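## Task

Take plate G15 out of slot 3 of plate hotel H1 and set it in nest RG, lying flat within the nest's locators, with its well A1 placed at the nest corner labelled A1. Every other plate in H1 must be left exactly as it was. The plate must stay in place without the robot supporting it; finish by opening the gripper and moving the hand away.

## Robot and tools

Robot: one arm with six revolute joints and a two-finger parallel gripper. Cameras: cam_head_left and cam_head_right (896x504, fixed, with given calibration) and cam_wrist (504x504 fisheye on the hand, pose unknown). Head-camera calibration may be off by a couple of degrees and several millimetres.

Scene frame: origin on the table surface directly beneath the arm base, +z up, +y to the left when facing along +x. The base itself may be slightly tilted relative to the table.

Plates: on any labelled item, well A1 sits at the labelled short end, in the corner farther from the labelled long side. Hotel H1 holds 6 slots numbered from the bottom (slot 1 lowest). Each shelf is a two-pronged fork with locating pins, and stored plates face the front with a short end. Very small commanded moves (a few mm) may not actually shift the hand. A held plate may occasionally be pulled briefly by an outside force, so grip firmly enough.

Tool execute_actions. Argument actions is a list holding zero or one item.
- Empty list: no new command; returns the current state with camera pictures.
- Action: {"rows": [...], "steps": N}. rows holds 1 to 15 rows; steps is 8 to 15 (default 15), each step 1/30 s. One row is used per step and the final row repeats to fill the remaining steps. Each row is a single list of 7 numbers for the one arm: waist, shoulder, elbow, wrist pitch, wrist yaw, wrist roll, opening. The first six are absolute target joint angles in radians, in the same convention printed by Joint positions (not offsets). Stated ranges: waist -2.880..2.880, shoulder 0.000..3.142, elbow 0.000..3.019, wrist pitch -1.693..1.571, wrist yaw -1.571..1.571, wrist roll -2.094..2.094. A call is rejected entirely if a target exceeds a range end by more than 0.019 rad and lies farther out than the joint's last reported angle. True ends can differ from the stated ones by up to 0.019 rad; a target beyond the true end is clipped there and the result may print "joint sent to its limit" (possibly about an earlier action). Absence of that line does not prove more travel exists. The seventh number is an absolute gripper command from -1 (closed) to +1 (fully open).
- Wait: {"steps": N} with no rows, N up to 300; returns when N steps have elapsed since the previous result, with your reply time counted in.
- pictures: true attaches camera images to a non-empty call.

Motion limits: per step, each joint's target is held within a lead of its measured angle (waist 0.264, shoulder 0.32, elbow 0.276, wrist pitch 0.33, wrist yaw 0.186, wrist roll 0.522 rad), and if the targets would carry the gripper more than 70 mm from where it is measured, all targets are pulled back proportionally. Large moves therefore take several actions or continue over time.

The last 8 steps of each action run after its result is reported, and the next action starts only once they finish. Between calls the arm keeps heading to the last row's target until it has nearly stopped (slow or blocked counts as stopped) or a step is HELD; to push further you must send a new action. Fingers still in motion keep moving.

Gripping: grip_measured reports finger opening on the same -1..1 scale as the command; Joint positions gives it in metres. Away from the extremes, the fingers go to where grip_measured equals your command. To hold something, command below grip_measured: about 0.03 below holds firmly, a smaller margin more gently. Pad force tops out around 50 to 62 N (lower on some grippers and on parts under about 2 mm thick), with a brief harder spike at first contact. Readings may be biased by up to about 1 mm of opening, consistently within a scene.

Result lines: Joint positions and Joint velocities list the six joints in order (rad, rad/s) then the finger-pad gap (m, m/s; 0.094 m means fully open). "joint command not followed" means the clearance check altered or blocked targets on some steps; mounting blocks and posts count as part of the arm. HELD marks steps where your row was partly or wholly not applied. MOTOR HOT appears at 85 °C while loaded; at 100 °C an OVER-TEMPERATURE FAULT stops the motors and gripper and the arm drops until cooled. Do not hold loads longer than needed.

Tool zoom_image: camera (cam_head_left, cam_head_right or cam_wrist) and region [x0, y0, x1, y1] in pixels of that camera's latest full image, top-left origin, no larger than 504x504. Returns an enlarged view.

Tool finished_scene: scene is the number of the current scene. It is irreversible; the scene is judged then, so the plate must already rest correctly with the gripper open and clear. Its result reports success and gives the next task. A reply with no tool call ends the whole run.

Avoid: dropping or letting plates slip, slamming into surfaces, hard collisions or heavy pushing, disturbing other hotel plates, and anything falling off the table (which ends the scene). Move quickly but smoothly, with modest effort.

Each tool is called after "Request:" as name([rows], argument=value, ...), one row to a line, values as JSON.

## Session

I'll start by looking at the current state.

Request:
execute_actions(actions=[], pictures=true)

Scene clock: 0.00 s of 7200.00 s.
grip_measured=+1.000
Joint positions: [-1.192  1.343  1.057 -0.372  0.078 -0.633  0.094]
Joint velocities: [-0.015  0.005  0.012 -0.032 -0.051 -0.022  0.   ]
Motor temperatures (°C, as the motors report them): [33 35 33 31 33 31]

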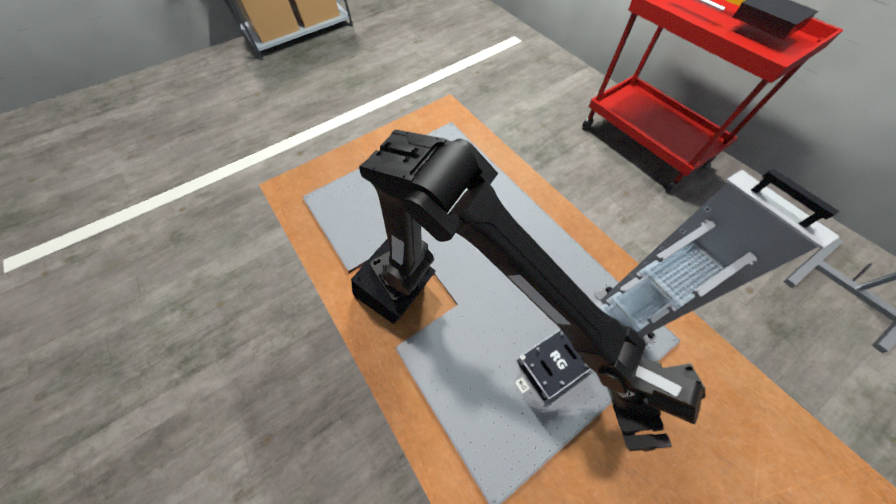

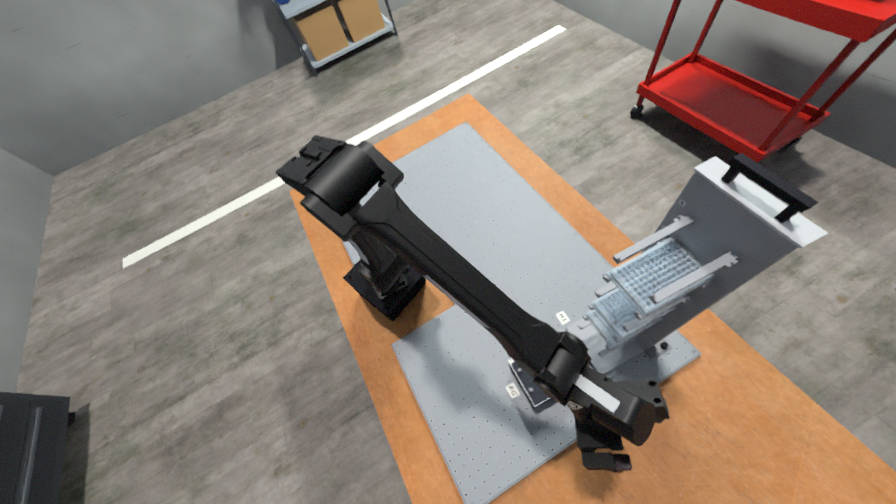

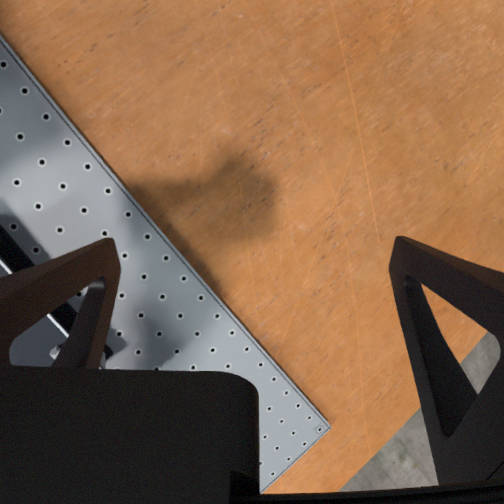

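Request:
zoom_image(camera="cam_head_left", region=[500, 150, 860, 460])

Request:
zoom_image(camera="cam_head_right", region=[490, 140, 850, 480])

Region (500, 150, 860, 460) of cam_head_left's 896x504 image, scaled by 1.400, with more detail than that image has; it fills the top 434 rows of this view, and the rest is white.

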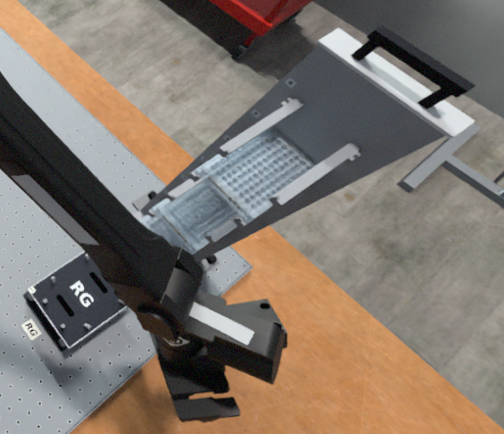

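Region (490, 140, 850, 480) of cam_head_right's 896x504 image, scaled by 1.400, with more detail than that image has.

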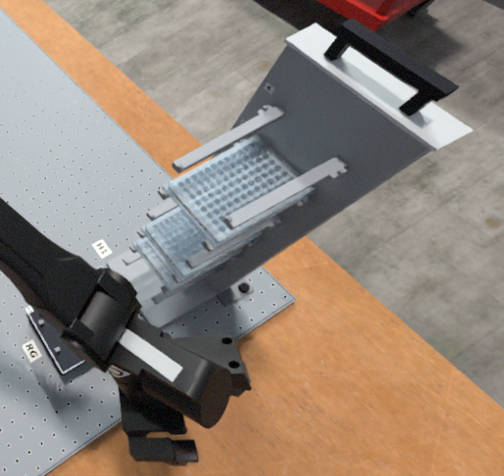

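Request:
zoom_image(camera="cam_head_left", region=[300, 110, 560, 350])

Request:
zoom_image(camera="cam_head_right", region=[260, 120, 520, 350])

Region (300, 110, 560, 350) of cam_head_left's 896x504 image, scaled by 1.938, with more detail than that image has; it fills the top 465 rows of this view, and the rest is white.

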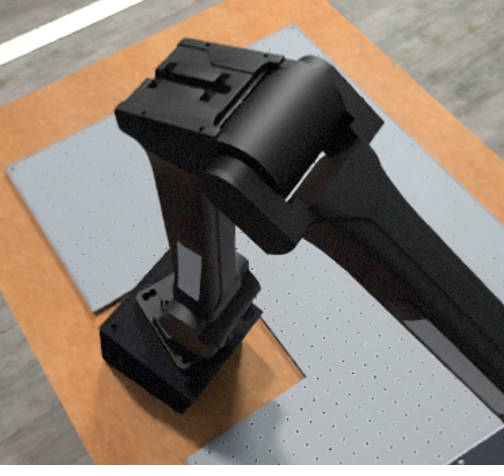

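Region (260, 120, 520, 350) of cam_head_right's 896x504 image, scaled by 1.938, with more detail than that image has; it fills the top 446 rows of this view, and the rest is white.

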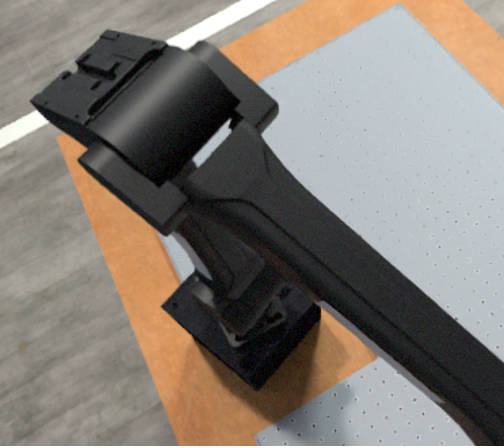

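Request:
execute_actions([
  {"rows": [[-1.192,1.25,1.0,-0.372,0.06,-0.5,1],[-1.192,1.15,0.92,-0.372,0.04,-0.4,1],[-1.192,1.05,0.84,-0.372,0.02,-0.3,1],[-1.192,0.95,0.76,-0.372,0,-0.2,1],[-1.192,0.85,0.68,-0.372,0,-0.1,1],[-1.192,0.8,0.62,-0.372,0,0,1]], "steps": 15},
], pictures=true)

Scene clock: 5.70 s of 7200.00 s.
grip_measured=+1.000
Joint positions: [-1.192  1.015  0.748 -0.368  0.007 -0.329  0.094]
Joint velocities: [ 0.015 -2.33  -1.687  0.017 -0.125  1.78   0.   ]
Motor temperatures (°C, as the motors report them): [33 36 34 31 33 31]
Steps of this call (steps 1 to 90: nothing new was sent; then 2.47 s passed at rest; steps 91 to 97: the first 7 steps of this action). Readings (joint positions):
91: [-1.192 1.337 1.050 -0.372 0.070 -0.613]
92: [-1.192 1.317 1.026 -0.369 0.055 -0.575]
94: [-1.192 1.225 0.929 -0.368 0.026 -0.493]
97: the state above

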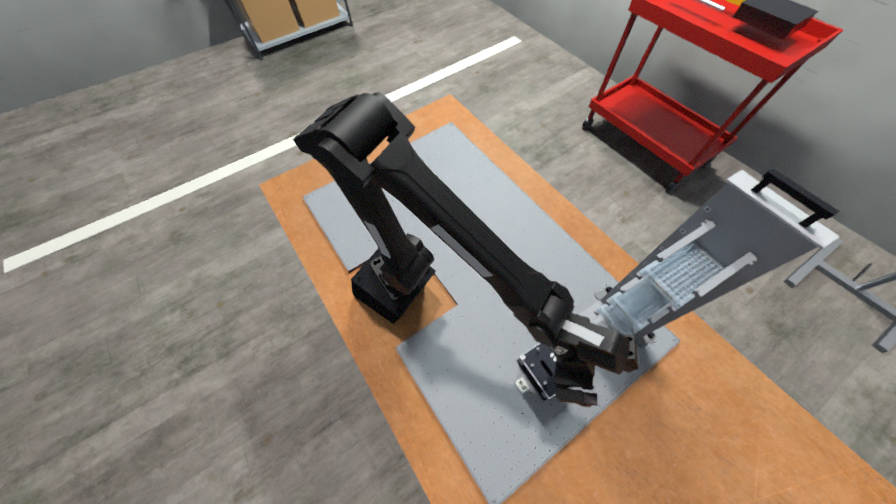

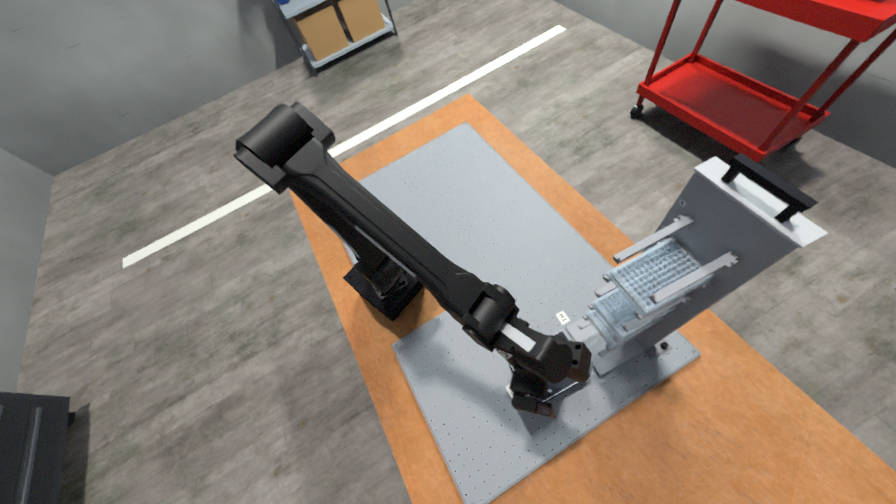

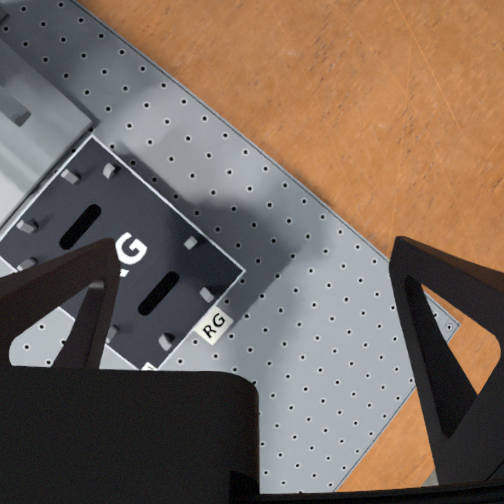

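Request:
execute_actions([
  {"steps": 15},
], pictures=true)

Scene clock: 6.20 s of 7200.00 s.
grip_measured=+1.000
Joint positions: [-1.192  0.798  0.614 -0.373  0.002 -0.021  0.094]
Joint velocities: [-0.005  0.005 -0.002 -0.007  0.022 -0.022  0.   ]
Motor temperatures (°C, as the motors report them): [33 36 34 31 33 31]
Kept back: nothing.
Steps of this call (steps 1 to 8: the last 8 steps of your previous action; steps 9 to 15: the robot went on to your last target). Readings (joint positions):
1: [-1.192 0.935 0.692 -0.369 0.004 -0.268]
2: [-1.192 0.859 0.649 -0.371 0.003 -0.216]
4: [-1.192 0.759 0.612 -0.374 0.002 -0.141]
8: [-1.192 0.746 0.614 -0.373 0.002 -0.064]
15: the state above

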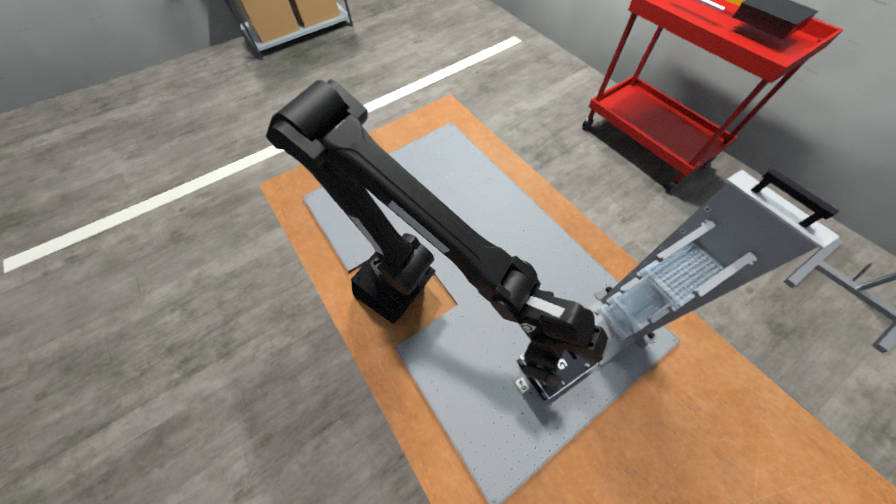

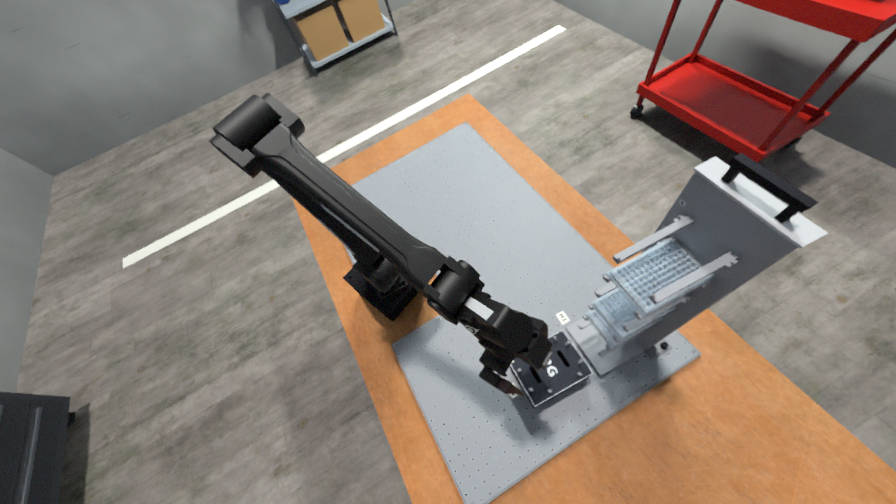

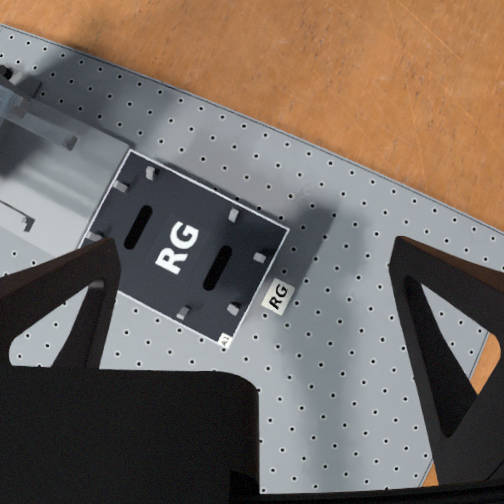

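Request:
execute_actions([
  {"rows": [[-1.192,0.78,0.6,-0.372,0,0,1],[-1.192,0.75,0.58,-0.372,0,0,1],[-1.192,0.72,0.56,-0.372,0,0,1],[-1.192,0.69,0.54,-0.372,0,0,1],[-1.192,0.66,0.52,-0.372,0,0,1],[-1.192,0.63,0.50,-0.372,0,0,1],[-1.192,0.60,0.48,-0.372,0,0,1],[-1.192,0.57,0.46,-0.372,0,0,1],[-1.192,0.54,0.44,-0.372,0,0,1],[-1.192,0.52,0.42,-0.372,0,0,1],[-1.192,0.5,0.4,-0.372,0,0,1]], "steps": 15},
], pictures=true)

Scene clock: 7.70 s of 7200.00 s.
grip_measured=+1.000
Joint positions: [-1.192  0.677  0.522 -0.373  0.002 -0.011  0.094]
Joint velocities: [-0.005 -1.031 -0.652 -0.017 -0.081 -0.007  0.   ]
Motor temperatures (°C, as the motors report them): [33 36 35 31 33 31]
Steps of this call (steps 1 to 30: the robot went on to your last target; steps 31 to 38: nothing new was sent; steps 39 to 45: the first 7 steps of this action). Readings (joint positions):
39: [-1.192 0.798 0.614 -0.373 0.002 -0.011]
40: [-1.192 0.794 0.610 -0.373 0.002 -0.011]
42: [-1.192 0.767 0.586 -0.373 0.002 -0.011]
45: the state above

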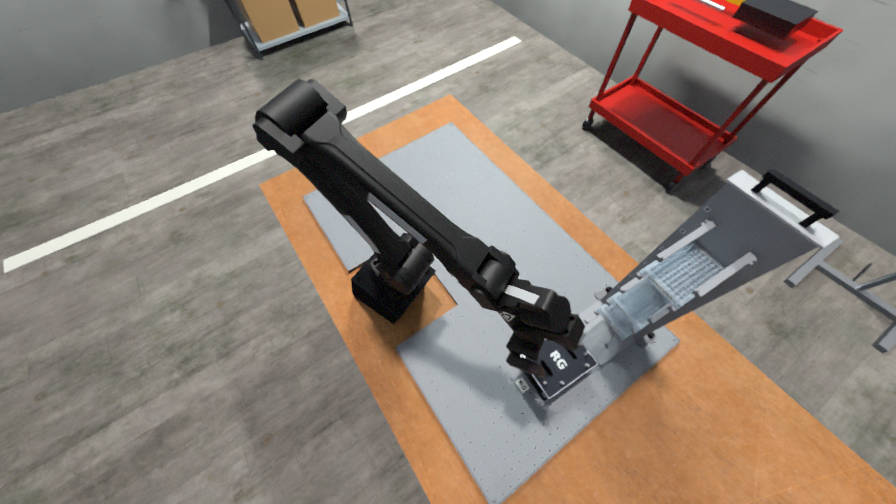

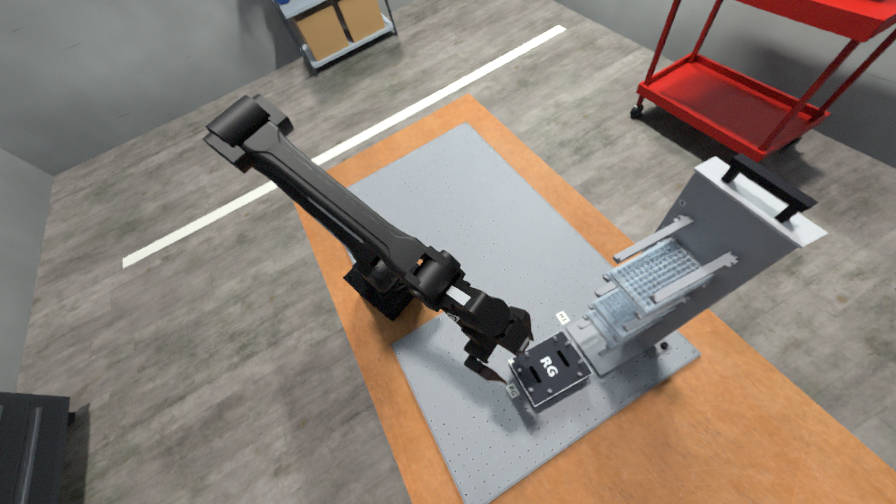

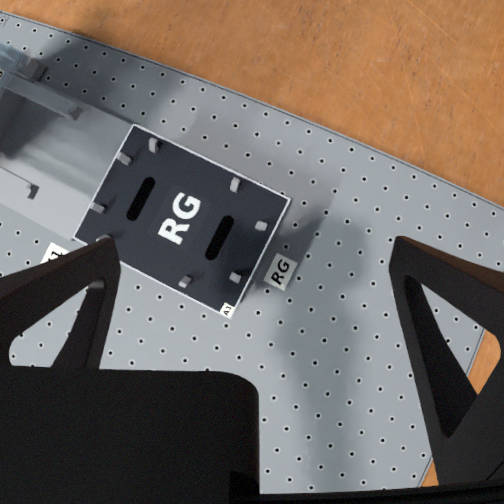

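Request:
execute_actions([
  {"rows": [[-1.192,0.47,0.38,-0.372,0,0,1],[-1.192,0.44,0.36,-0.372,0,0,1],[-1.192,0.41,0.34,-0.372,0,0,1],[-1.192,0.38,0.32,-0.372,0,0,1],[-1.192,0.35,0.30,-0.372,0,0,1],[-1.192,0.32,0.28,-0.372,0,0,1],[-1.192,0.3,0.26,-0.372,0,0,1]], "steps": 15},
], pictures=true)

Scene clock: 8.37 s of 7200.00 s.
grip_measured=+1.000
Joint positions: [-1.192  0.36   0.304 -0.373  0.002 -0.011  0.094]
Joint velocities: [-0.015 -1.021 -0.632 -0.017  0.037 -0.007  0.   ]
Motor temperatures (°C, as the motors report them): [33 36 35 31 33 31]
Steps of this call (steps 1 to 8: the last 8 steps of your previous action; steps 9 to 13: the robot went on to your last target; steps 14 to 20: the first 7 steps of this action). Readings (joint positions):
14: [-1.192 0.489 0.402 -0.373 0.002 -0.011]
15: [-1.192 0.484 0.397 -0.373 0.002 -0.011]
17: [-1.192 0.453 0.370 -0.373 0.002 -0.011]
20: the state above

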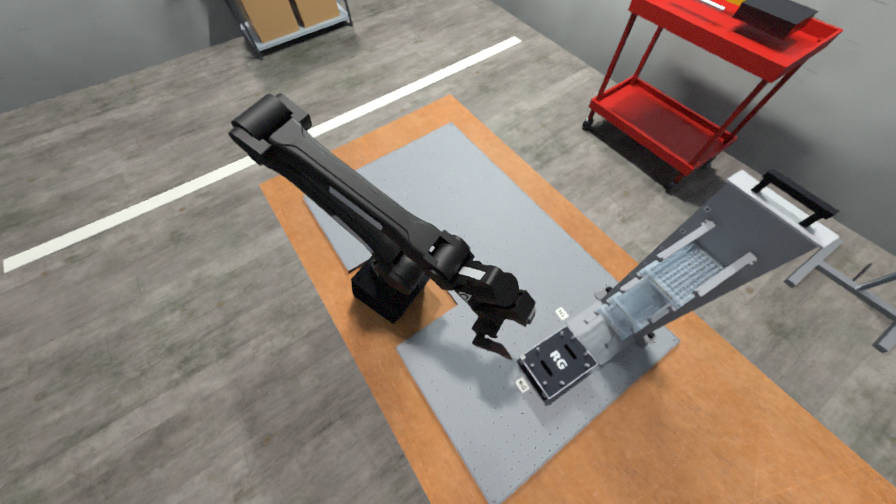

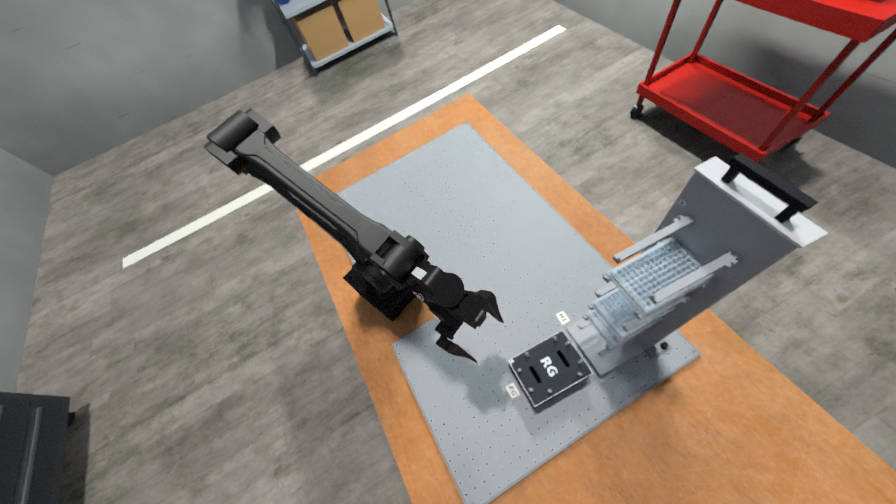

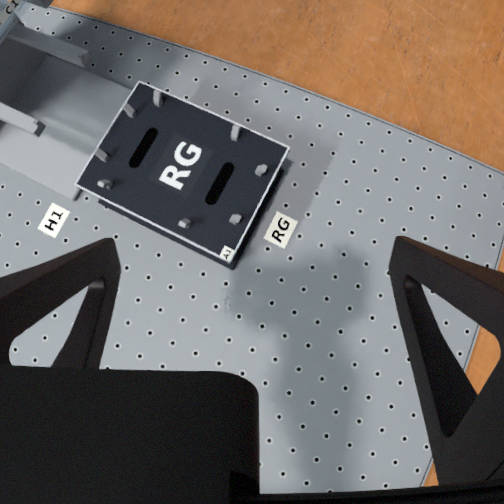

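Request:
execute_actions([
  {"steps": 15},
], pictures=true)

Scene clock: 8.87 s of 7200.00 s.
grip_measured=+1.000
Joint positions: [-1.192  0.291  0.257 -0.373  0.002 -0.011  0.094]
Joint velocities: [-0.005 -0.015  0.017 -0.017 -0.051 -0.051  0.   ]
Motor temperatures (°C, as the motors report them): [33 36 35 31 33 31]
Kept back: nothing.
Steps of this call (steps 1 to 8: the last 8 steps of your previous action; steps 9 to 15: the robot went on to your last target). Readings (joint positions):
1: [-1.192 0.328 0.283 -0.373 0.002 -0.011]
2: [-1.192 0.305 0.268 -0.373 0.002 -0.011]
4: [-1.192 0.289 0.257 -0.373 0.002 -0.011]
8: [-1.192 0.291 0.257 -0.373 0.002 -0.011]
15: the state above

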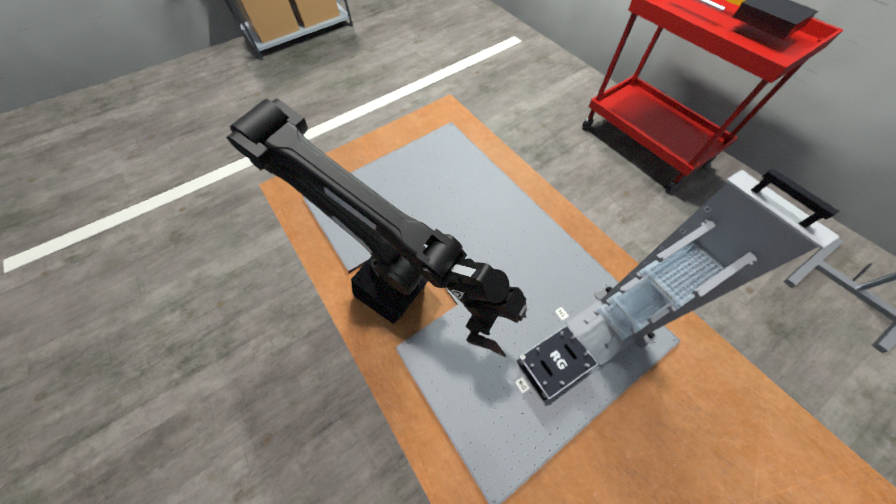

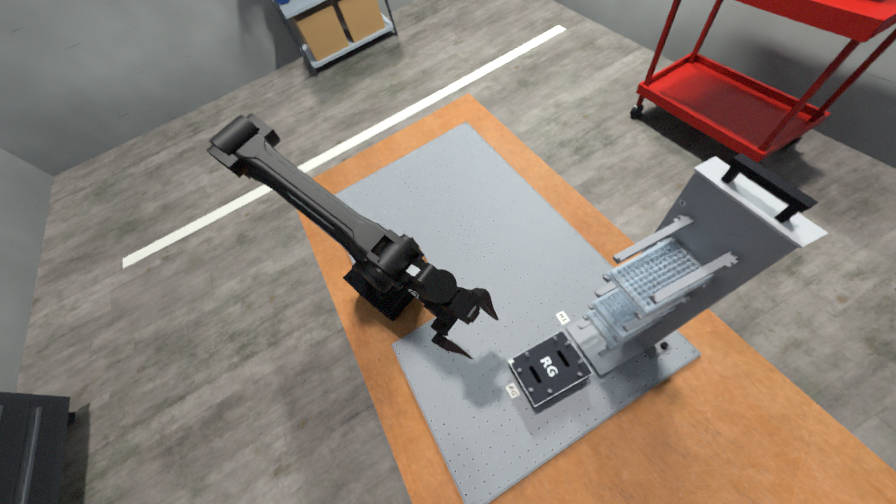

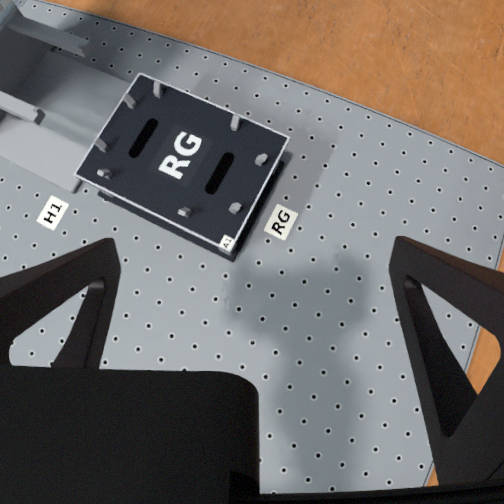

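Request:
zoom_image(camera="cam_head_left", region=[500, 160, 850, 420])

Request:
zoom_image(camera="cam_head_right", region=[490, 150, 840, 420])

Request:
zoom_image(camera="cam_head_right", region=[550, 230, 750, 390])

Region (500, 160, 850, 420) of cam_head_left's 896x504 image, scaled by 1.440, with more detail than that image has; it fills the top 374 rows of this view, and the rest is white.

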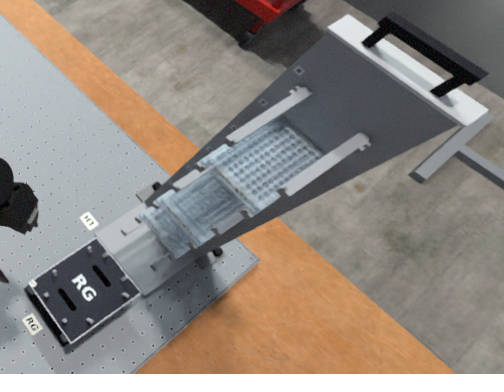

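Region (490, 150, 840, 420) of cam_head_right's 896x504 image, scaled by 1.440, with more detail than that image has; it fills the top 389 rows of this view, and the rest is white.

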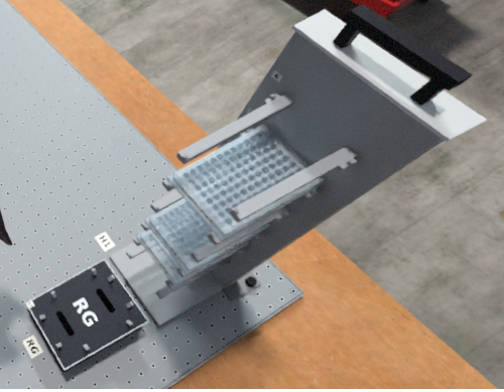

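Region (550, 230, 750, 390) of cam_head_right's 896x504 image, scaled by 2.520, with more detail than that image has; it fills the top 403 rows of this view, and the rest is white.

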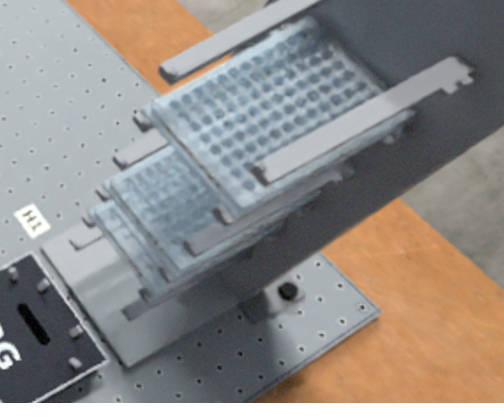

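Request:
zoom_image(camera="cam_head_left", region=[220, 90, 560, 370])

Request:
zoom_image(camera="cam_head_right", region=[200, 100, 520, 370])

Region (220, 90, 560, 370) of cam_head_left's 896x504 image, scaled by 1.482, with more detail than that image has; it fills the top 415 rows of this view, and the rest is white.

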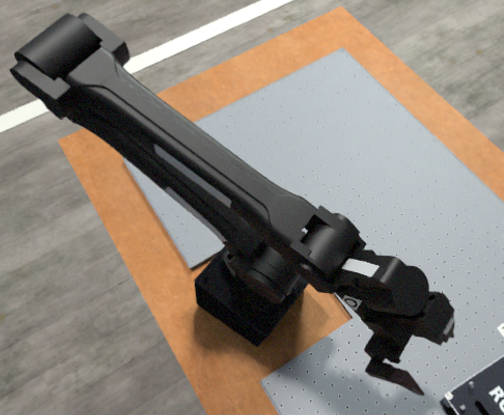

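Region (200, 100, 520, 370) of cam_head_right's 896x504 image, scaled by 1.575, with more detail than that image has; it fills the top 425 rows of this view, and the rest is white.

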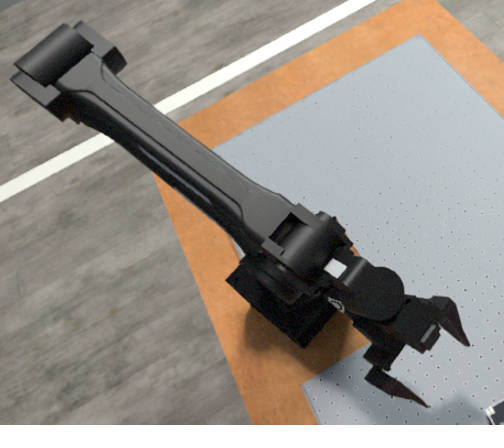

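Request:
execute_actions([
  {"rows": [[-1.17,0.3,0.26,-0.372,0,0,1],[-1.13,0.3,0.26,-0.372,0,0,1],[-1.08,0.3,0.26,-0.372,0,0,1],[-1.02,0.3,0.26,-0.372,0,0,1],[-0.96,0.3,0.26,-0.372,0,0,1],[-0.90,0.3,0.26,-0.372,0,0,1],[-0.84,0.3,0.26,-0.372,0,0,1],[-0.78,0.3,0.26,-0.372,0,0,1],[-0.72,0.3,0.26,-0.372,0,0,1],[-0.66,0.3,0.26,-0.372,0,0,1],[-0.60,0.3,0.26,-0.372,0,0,1],[-0.54,0.3,0.26,-0.372,0,0,1],[-0.48,0.3,0.26,-0.372,0,0,1],[-0.43,0.3,0.26,-0.372,0,0,1],[-0.4,0.3,0.26,-0.372,0,0,1]], "steps": 15},
])

Request:
execute_actions([
  {"steps": 14},
], pictures=true)

Scene clock: 13.93 s of 7200.00 s.
grip_measured=+1.000
Joint positions: [-0.973  0.291  0.257 -0.373  0.003 -0.009  0.094]
Joint velocities: [ 1.978 -0.015 -0.007 -0.022 -0.125 -0.022  0.   ]
Motor temperatures (°C, as the motors report them): [33 36 36 31 33 31]
Steps of this call (steps 1 to 15: the robot went on to your last target; steps 16 to 90: nothing new was sent; then 1.83 s passed at rest; steps 91 to 97: the first 7 steps of this action). Readings (joint positions):
91: [-1.191 0.291 0.257 -0.373 0.002 -0.011]
92: [-1.186 0.291 0.257 -0.373 0.002 -0.010]
94: [-1.139 0.291 0.257 -0.373 0.003 -0.009]
97: the state above

Scene clock: 14.40 s of 7200.00 s.
grip_measured=+1.000
Joint positions: [-0.386  0.291  0.257 -0.373 -0.002 -0.009  0.094]
Joint velocities: [-0.024 -0.005 -0.002 -0.017  0.022  0.066  0.   ]
Motor temperatures (°C, as the motors report them): [33 36 36 31 33 31]
Kept back: nothing.
Steps of this call (steps 1 to 8: the last 8 steps of your previous action; steps 9 to 14: the robot went on to your last target). Readings (joint positions):
1: [-0.904 0.291 0.257 -0.373 0.002 -0.009]
2: [-0.835 0.291 0.257 -0.373 0.002 -0.009]
4: [-0.703 0.291 0.257 -0.373 0.001 -0.009]
8: [-0.470 0.291 0.257 -0.373 -0.001 -0.009]
14: the state above

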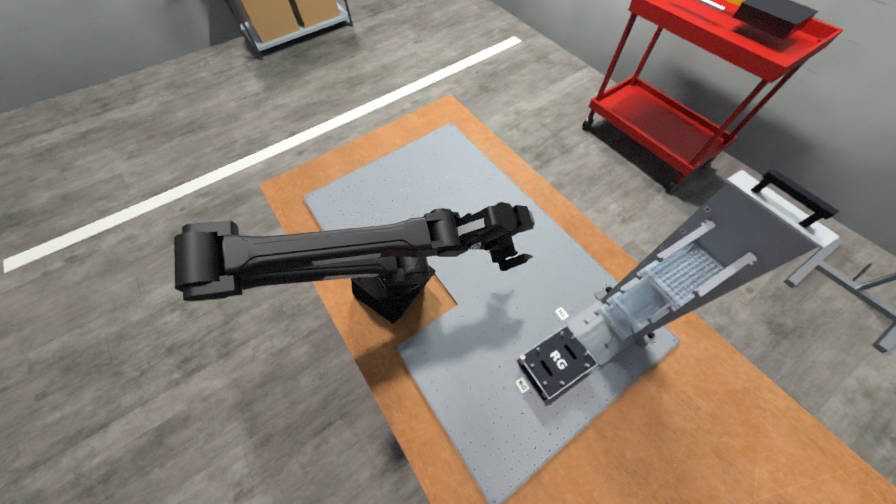

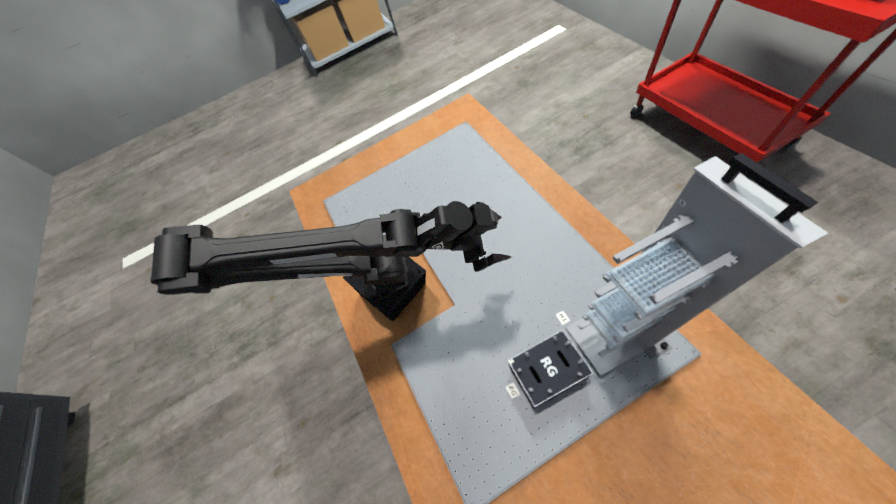

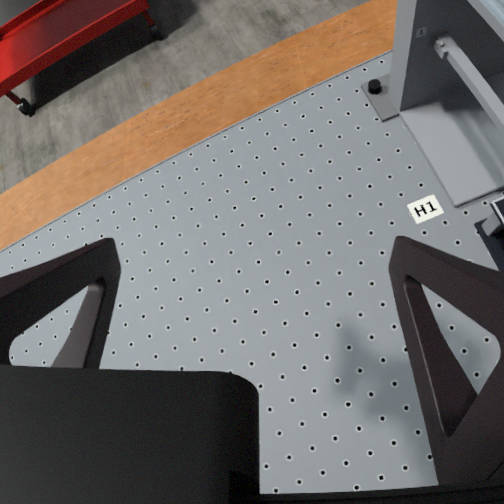

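Request:
zoom_image(camera="cam_head_left", region=[160, 170, 560, 340])

Request:
zoom_image(camera="cam_head_right", region=[140, 170, 540, 340])

Region (160, 170, 560, 340) of cam_head_left's 896x504 image, scaled by 1.260, with more detail than that image has; it fills the top 214 rows of this view, and the rest is white.

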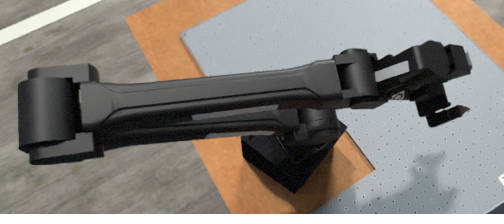

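Region (140, 170, 540, 340) of cam_head_right's 896x504 image, scaled by 1.260, with more detail than that image has; it fills the top 214 rows of this view, and the rest is white.

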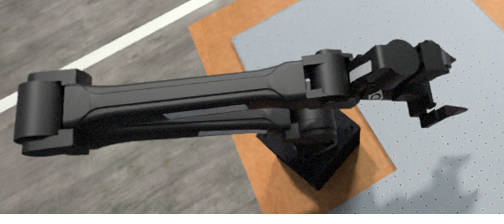

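Request:
execute_actions([
  {"rows": [[-0.37,0.3,0.26,-0.372,0,0,1],[-0.33,0.3,0.26,-0.372,0,0,1],[-0.28,0.3,0.26,-0.372,0,0,1],[-0.22,0.3,0.26,-0.372,0,0,1],[-0.16,0.3,0.26,-0.372,0,0,1],[-0.10,0.3,0.26,-0.372,0,0,1],[-0.04,0.3,0.26,-0.372,0,0,1],[0.02,0.3,0.26,-0.372,0,0,1],[0.08,0.3,0.26,-0.372,0,0,1],[0.14,0.3,0.26,-0.372,0,0,1],[0.20,0.3,0.26,-0.372,0,0,1],[0.26,0.3,0.26,-0.372,0,0,1],[0.32,0.3,0.26,-0.372,0,0,1],[0.37,0.3,0.26,-0.372,0,0,1],[0.4,0.3,0.26,-0.372,0,0,1]], "steps": 15},
])

Request:
execute_actions([
  {"steps": 14},
], pictures=true)

Scene clock: 17.63 s of 7200.00 s.
grip_measured=+1.000
Joint positions: [-0.174  0.291  0.257 -0.373  0.002 -0.008  0.094]
Joint velocities: [ 1.968 -0.005 -0.022  0.022 -0.066 -0.037  0.   ]
Motor temperatures (°C, as the motors report them): [33 35 36 31 33 31]
Steps of this call (steps 1 to 30: the robot went on to your last target; steps 31 to 90: nothing new was sent; steps 91 to 97: the first 7 steps of this action). Readings (joint positions):
91: [-0.386 0.291 0.257 -0.373 -0.002 -0.009]
92: [-0.382 0.291 0.257 -0.373 -0.001 -0.009]
94: [-0.339 0.291 0.257 -0.373 0.002 -0.008]
97: the state above

Scene clock: 18.10 s of 7200.00 s.
grip_measured=+1.000
Joint positions: [ 0.414  0.291  0.257 -0.373 -0.002 -0.008  0.094]
Joint velocities: [-0.034  0.005 -0.012 -0.017 -0.066  0.066  0.   ]
Motor temperatures (°C, as the motors report them): [33 35 36 31 33 31]
Kept back: nothing.
Steps of this call (steps 1 to 8: the last 8 steps of your previous action; steps 9 to 14: the robot went on to your last target). Readings (joint positions):
1: [-0.105 0.291 0.257 -0.373 0.002 -0.008]
2: [-0.036 0.291 0.257 -0.373 0.001 -0.008]
4: [0.096 0.291 0.257 -0.373 0.000 -0.008]
8: [0.330 0.291 0.257 -0.373 -0.001 -0.008]
14: the state above

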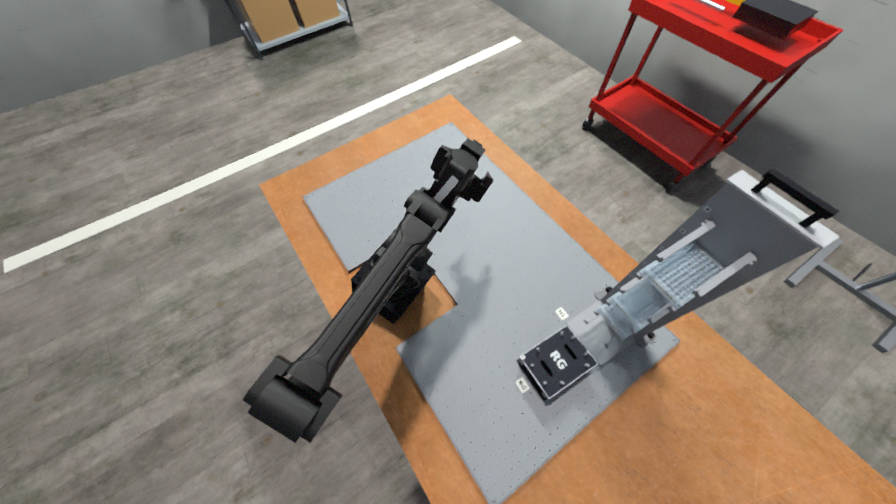

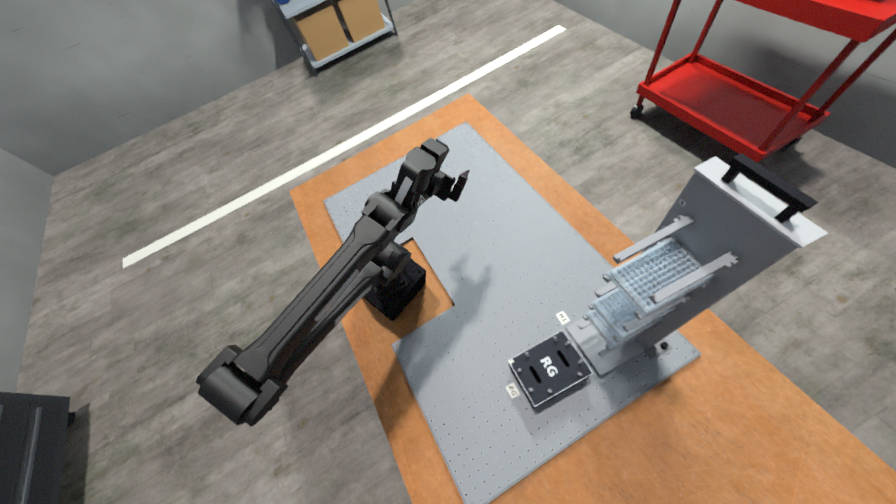

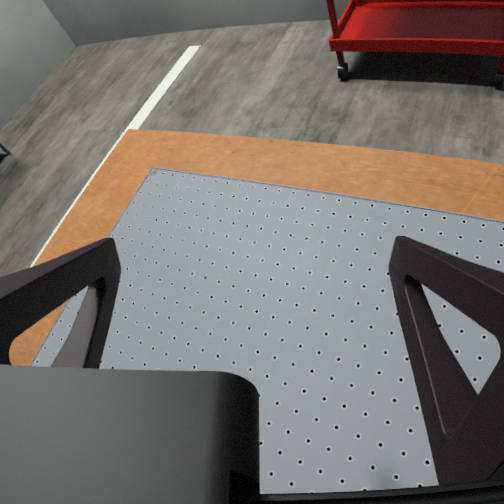

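Request:
zoom_image(camera="cam_head_left", region=[220, 120, 540, 460])

Request:
zoom_image(camera="cam_head_right", region=[180, 120, 500, 460])

Region (220, 120, 540, 460) of cam_head_left's 896x504 image, scaled by 1.482, with more detail than that image has; it fills the left 474 columns of this view, and the rest is white.

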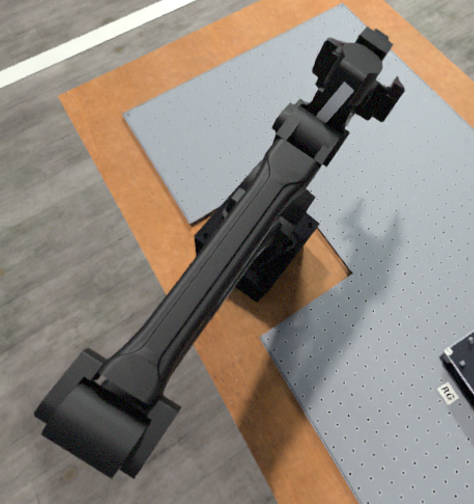

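Region (180, 120, 500, 460) of cam_head_right's 896x504 image, scaled by 1.482, with more detail than that image has; it fills the left 474 columns of this view, and the rest is white.

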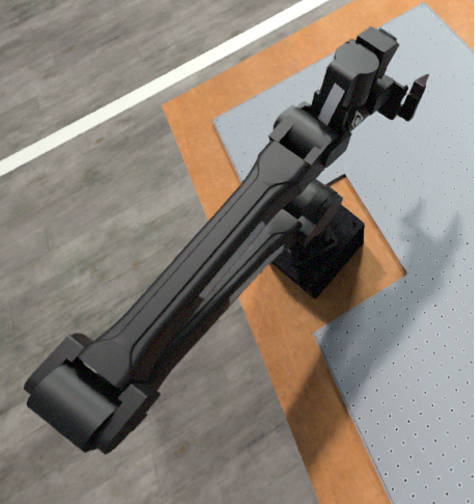

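Request:
zoom_image(camera="cam_wrist", region=[100, 110, 400, 370])

Region (100, 110, 400, 370) of cam_wrist's 504x504 image, scaled by 1.680, with more detail than that image has; it fills the top 437 rows of this view, and the rest is white.

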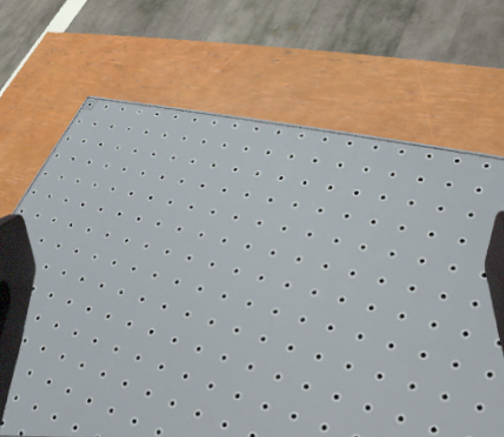

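Request:
execute_actions([
  {"rows": [[0.43,0.34,0.30,-0.36,0,0,1],[0.45,0.40,0.36,-0.35,0,0,1],[0.47,0.48,0.44,-0.33,0,0,1],[0.50,0.57,0.53,-0.30,0,0,1],[0.53,0.66,0.62,-0.27,0,0,1],[0.56,0.75,0.71,-0.24,0,0,1],[0.59,0.84,0.80,-0.21,0,0,1],[0.62,0.93,0.89,-0.18,0,0,1],[0.65,1.02,0.98,-0.15,0,0,1],[0.68,1.11,1.08,-0.12,0,0,1],[0.71,1.20,1.18,-0.09,0,0,1],[0.74,1.29,1.28,-0.07,0,0,1],[0.76,1.38,1.38,-0.05,0,0,1],[0.78,1.47,1.47,-0.03,0,0,1],[0.8,1.571,1.571,0,0,0,1]], "steps": 15},
])

Request:
execute_actions([
  {"steps": 20},
], pictures=true)

Scene clock: 25.63 s of 7200.00 s.
grip_measured=+1.000
Joint positions: [ 0.479  0.543  0.394 -0.327 -0.001 -0.008  0.094]
Joint velocities: [0.552 1.744 1.057 0.564 0.022 0.007 0.   ]
Motor temperatures (°C, as the motors report them): [33 35 37 31 33 31]
Steps of this call (steps 1 to 30: the robot went on to your last target; steps 31 to 90: nothing new was sent; then 4.30 s passed at rest; steps 91 to 97: the first 7 steps of this action). Readings (joint positions):
91: [0.413 0.294 0.257 -0.373 -0.002 -0.008]
92: [0.416 0.307 0.261 -0.372 -0.001 -0.008]
94: [0.433 0.379 0.297 -0.368 -0.001 -0.008]
97: the state above

Scene clock: 26.30 s of 7200.00 s.
grip_measured=+1.000
Joint positions: [ 0.784  1.579  1.16  -0.041 -0.    -0.008  0.094]
Joint velocities: [-0.015  0.357  0.637 -0.022 -0.007  0.007  0.   ]
Motor temperatures (°C, as the motors report them): [33 35 37 31 33 31]
Kept back: nothing.
Steps of this call (steps 1 to 8: the last 8 steps of your previous action; steps 9 to 20: the robot went on to your last target). Readings (joint positions):
1: [0.499 0.604 0.431 -0.307 -0.001 -0.008]
2: [0.521 0.664 0.468 -0.285 -0.000 -0.008]
4: [0.569 0.782 0.541 -0.237 -0.000 -0.008]
8: [0.668 1.005 0.684 -0.144 -0.000 -0.008]
20: the state above

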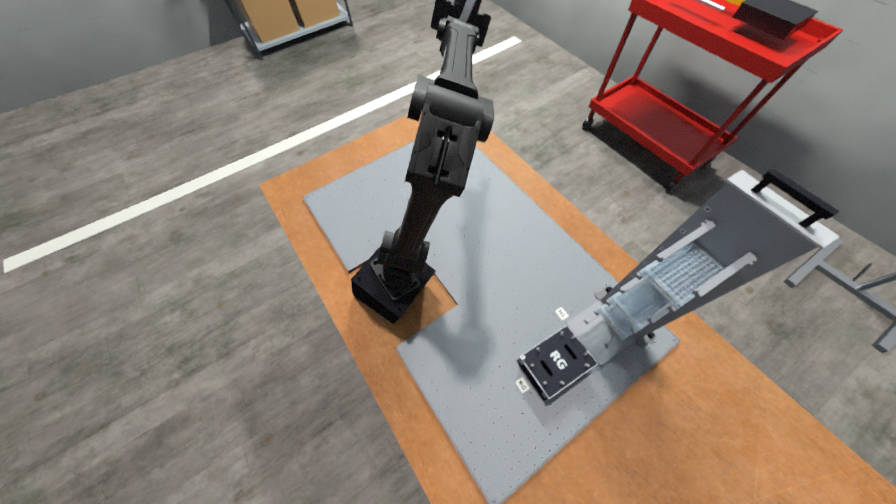

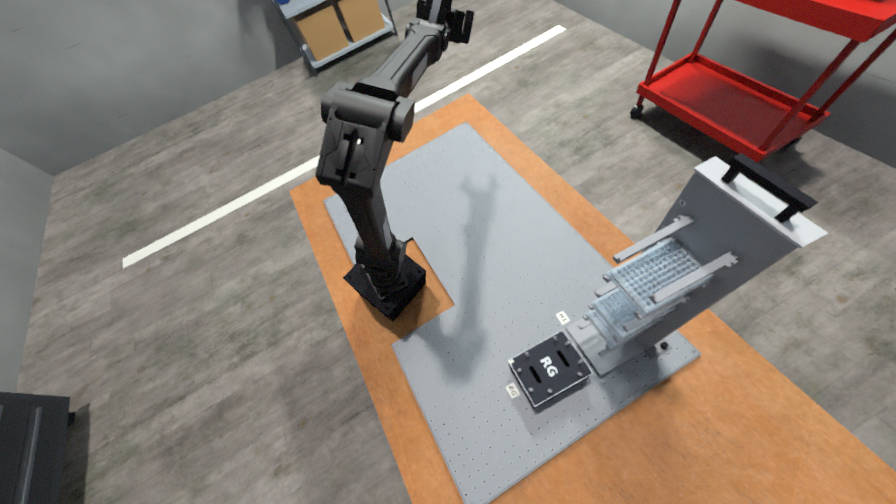

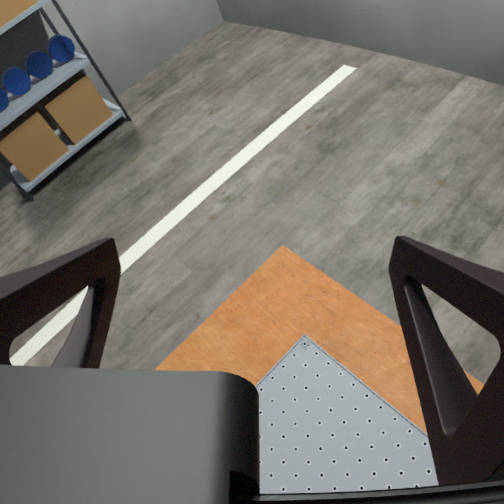

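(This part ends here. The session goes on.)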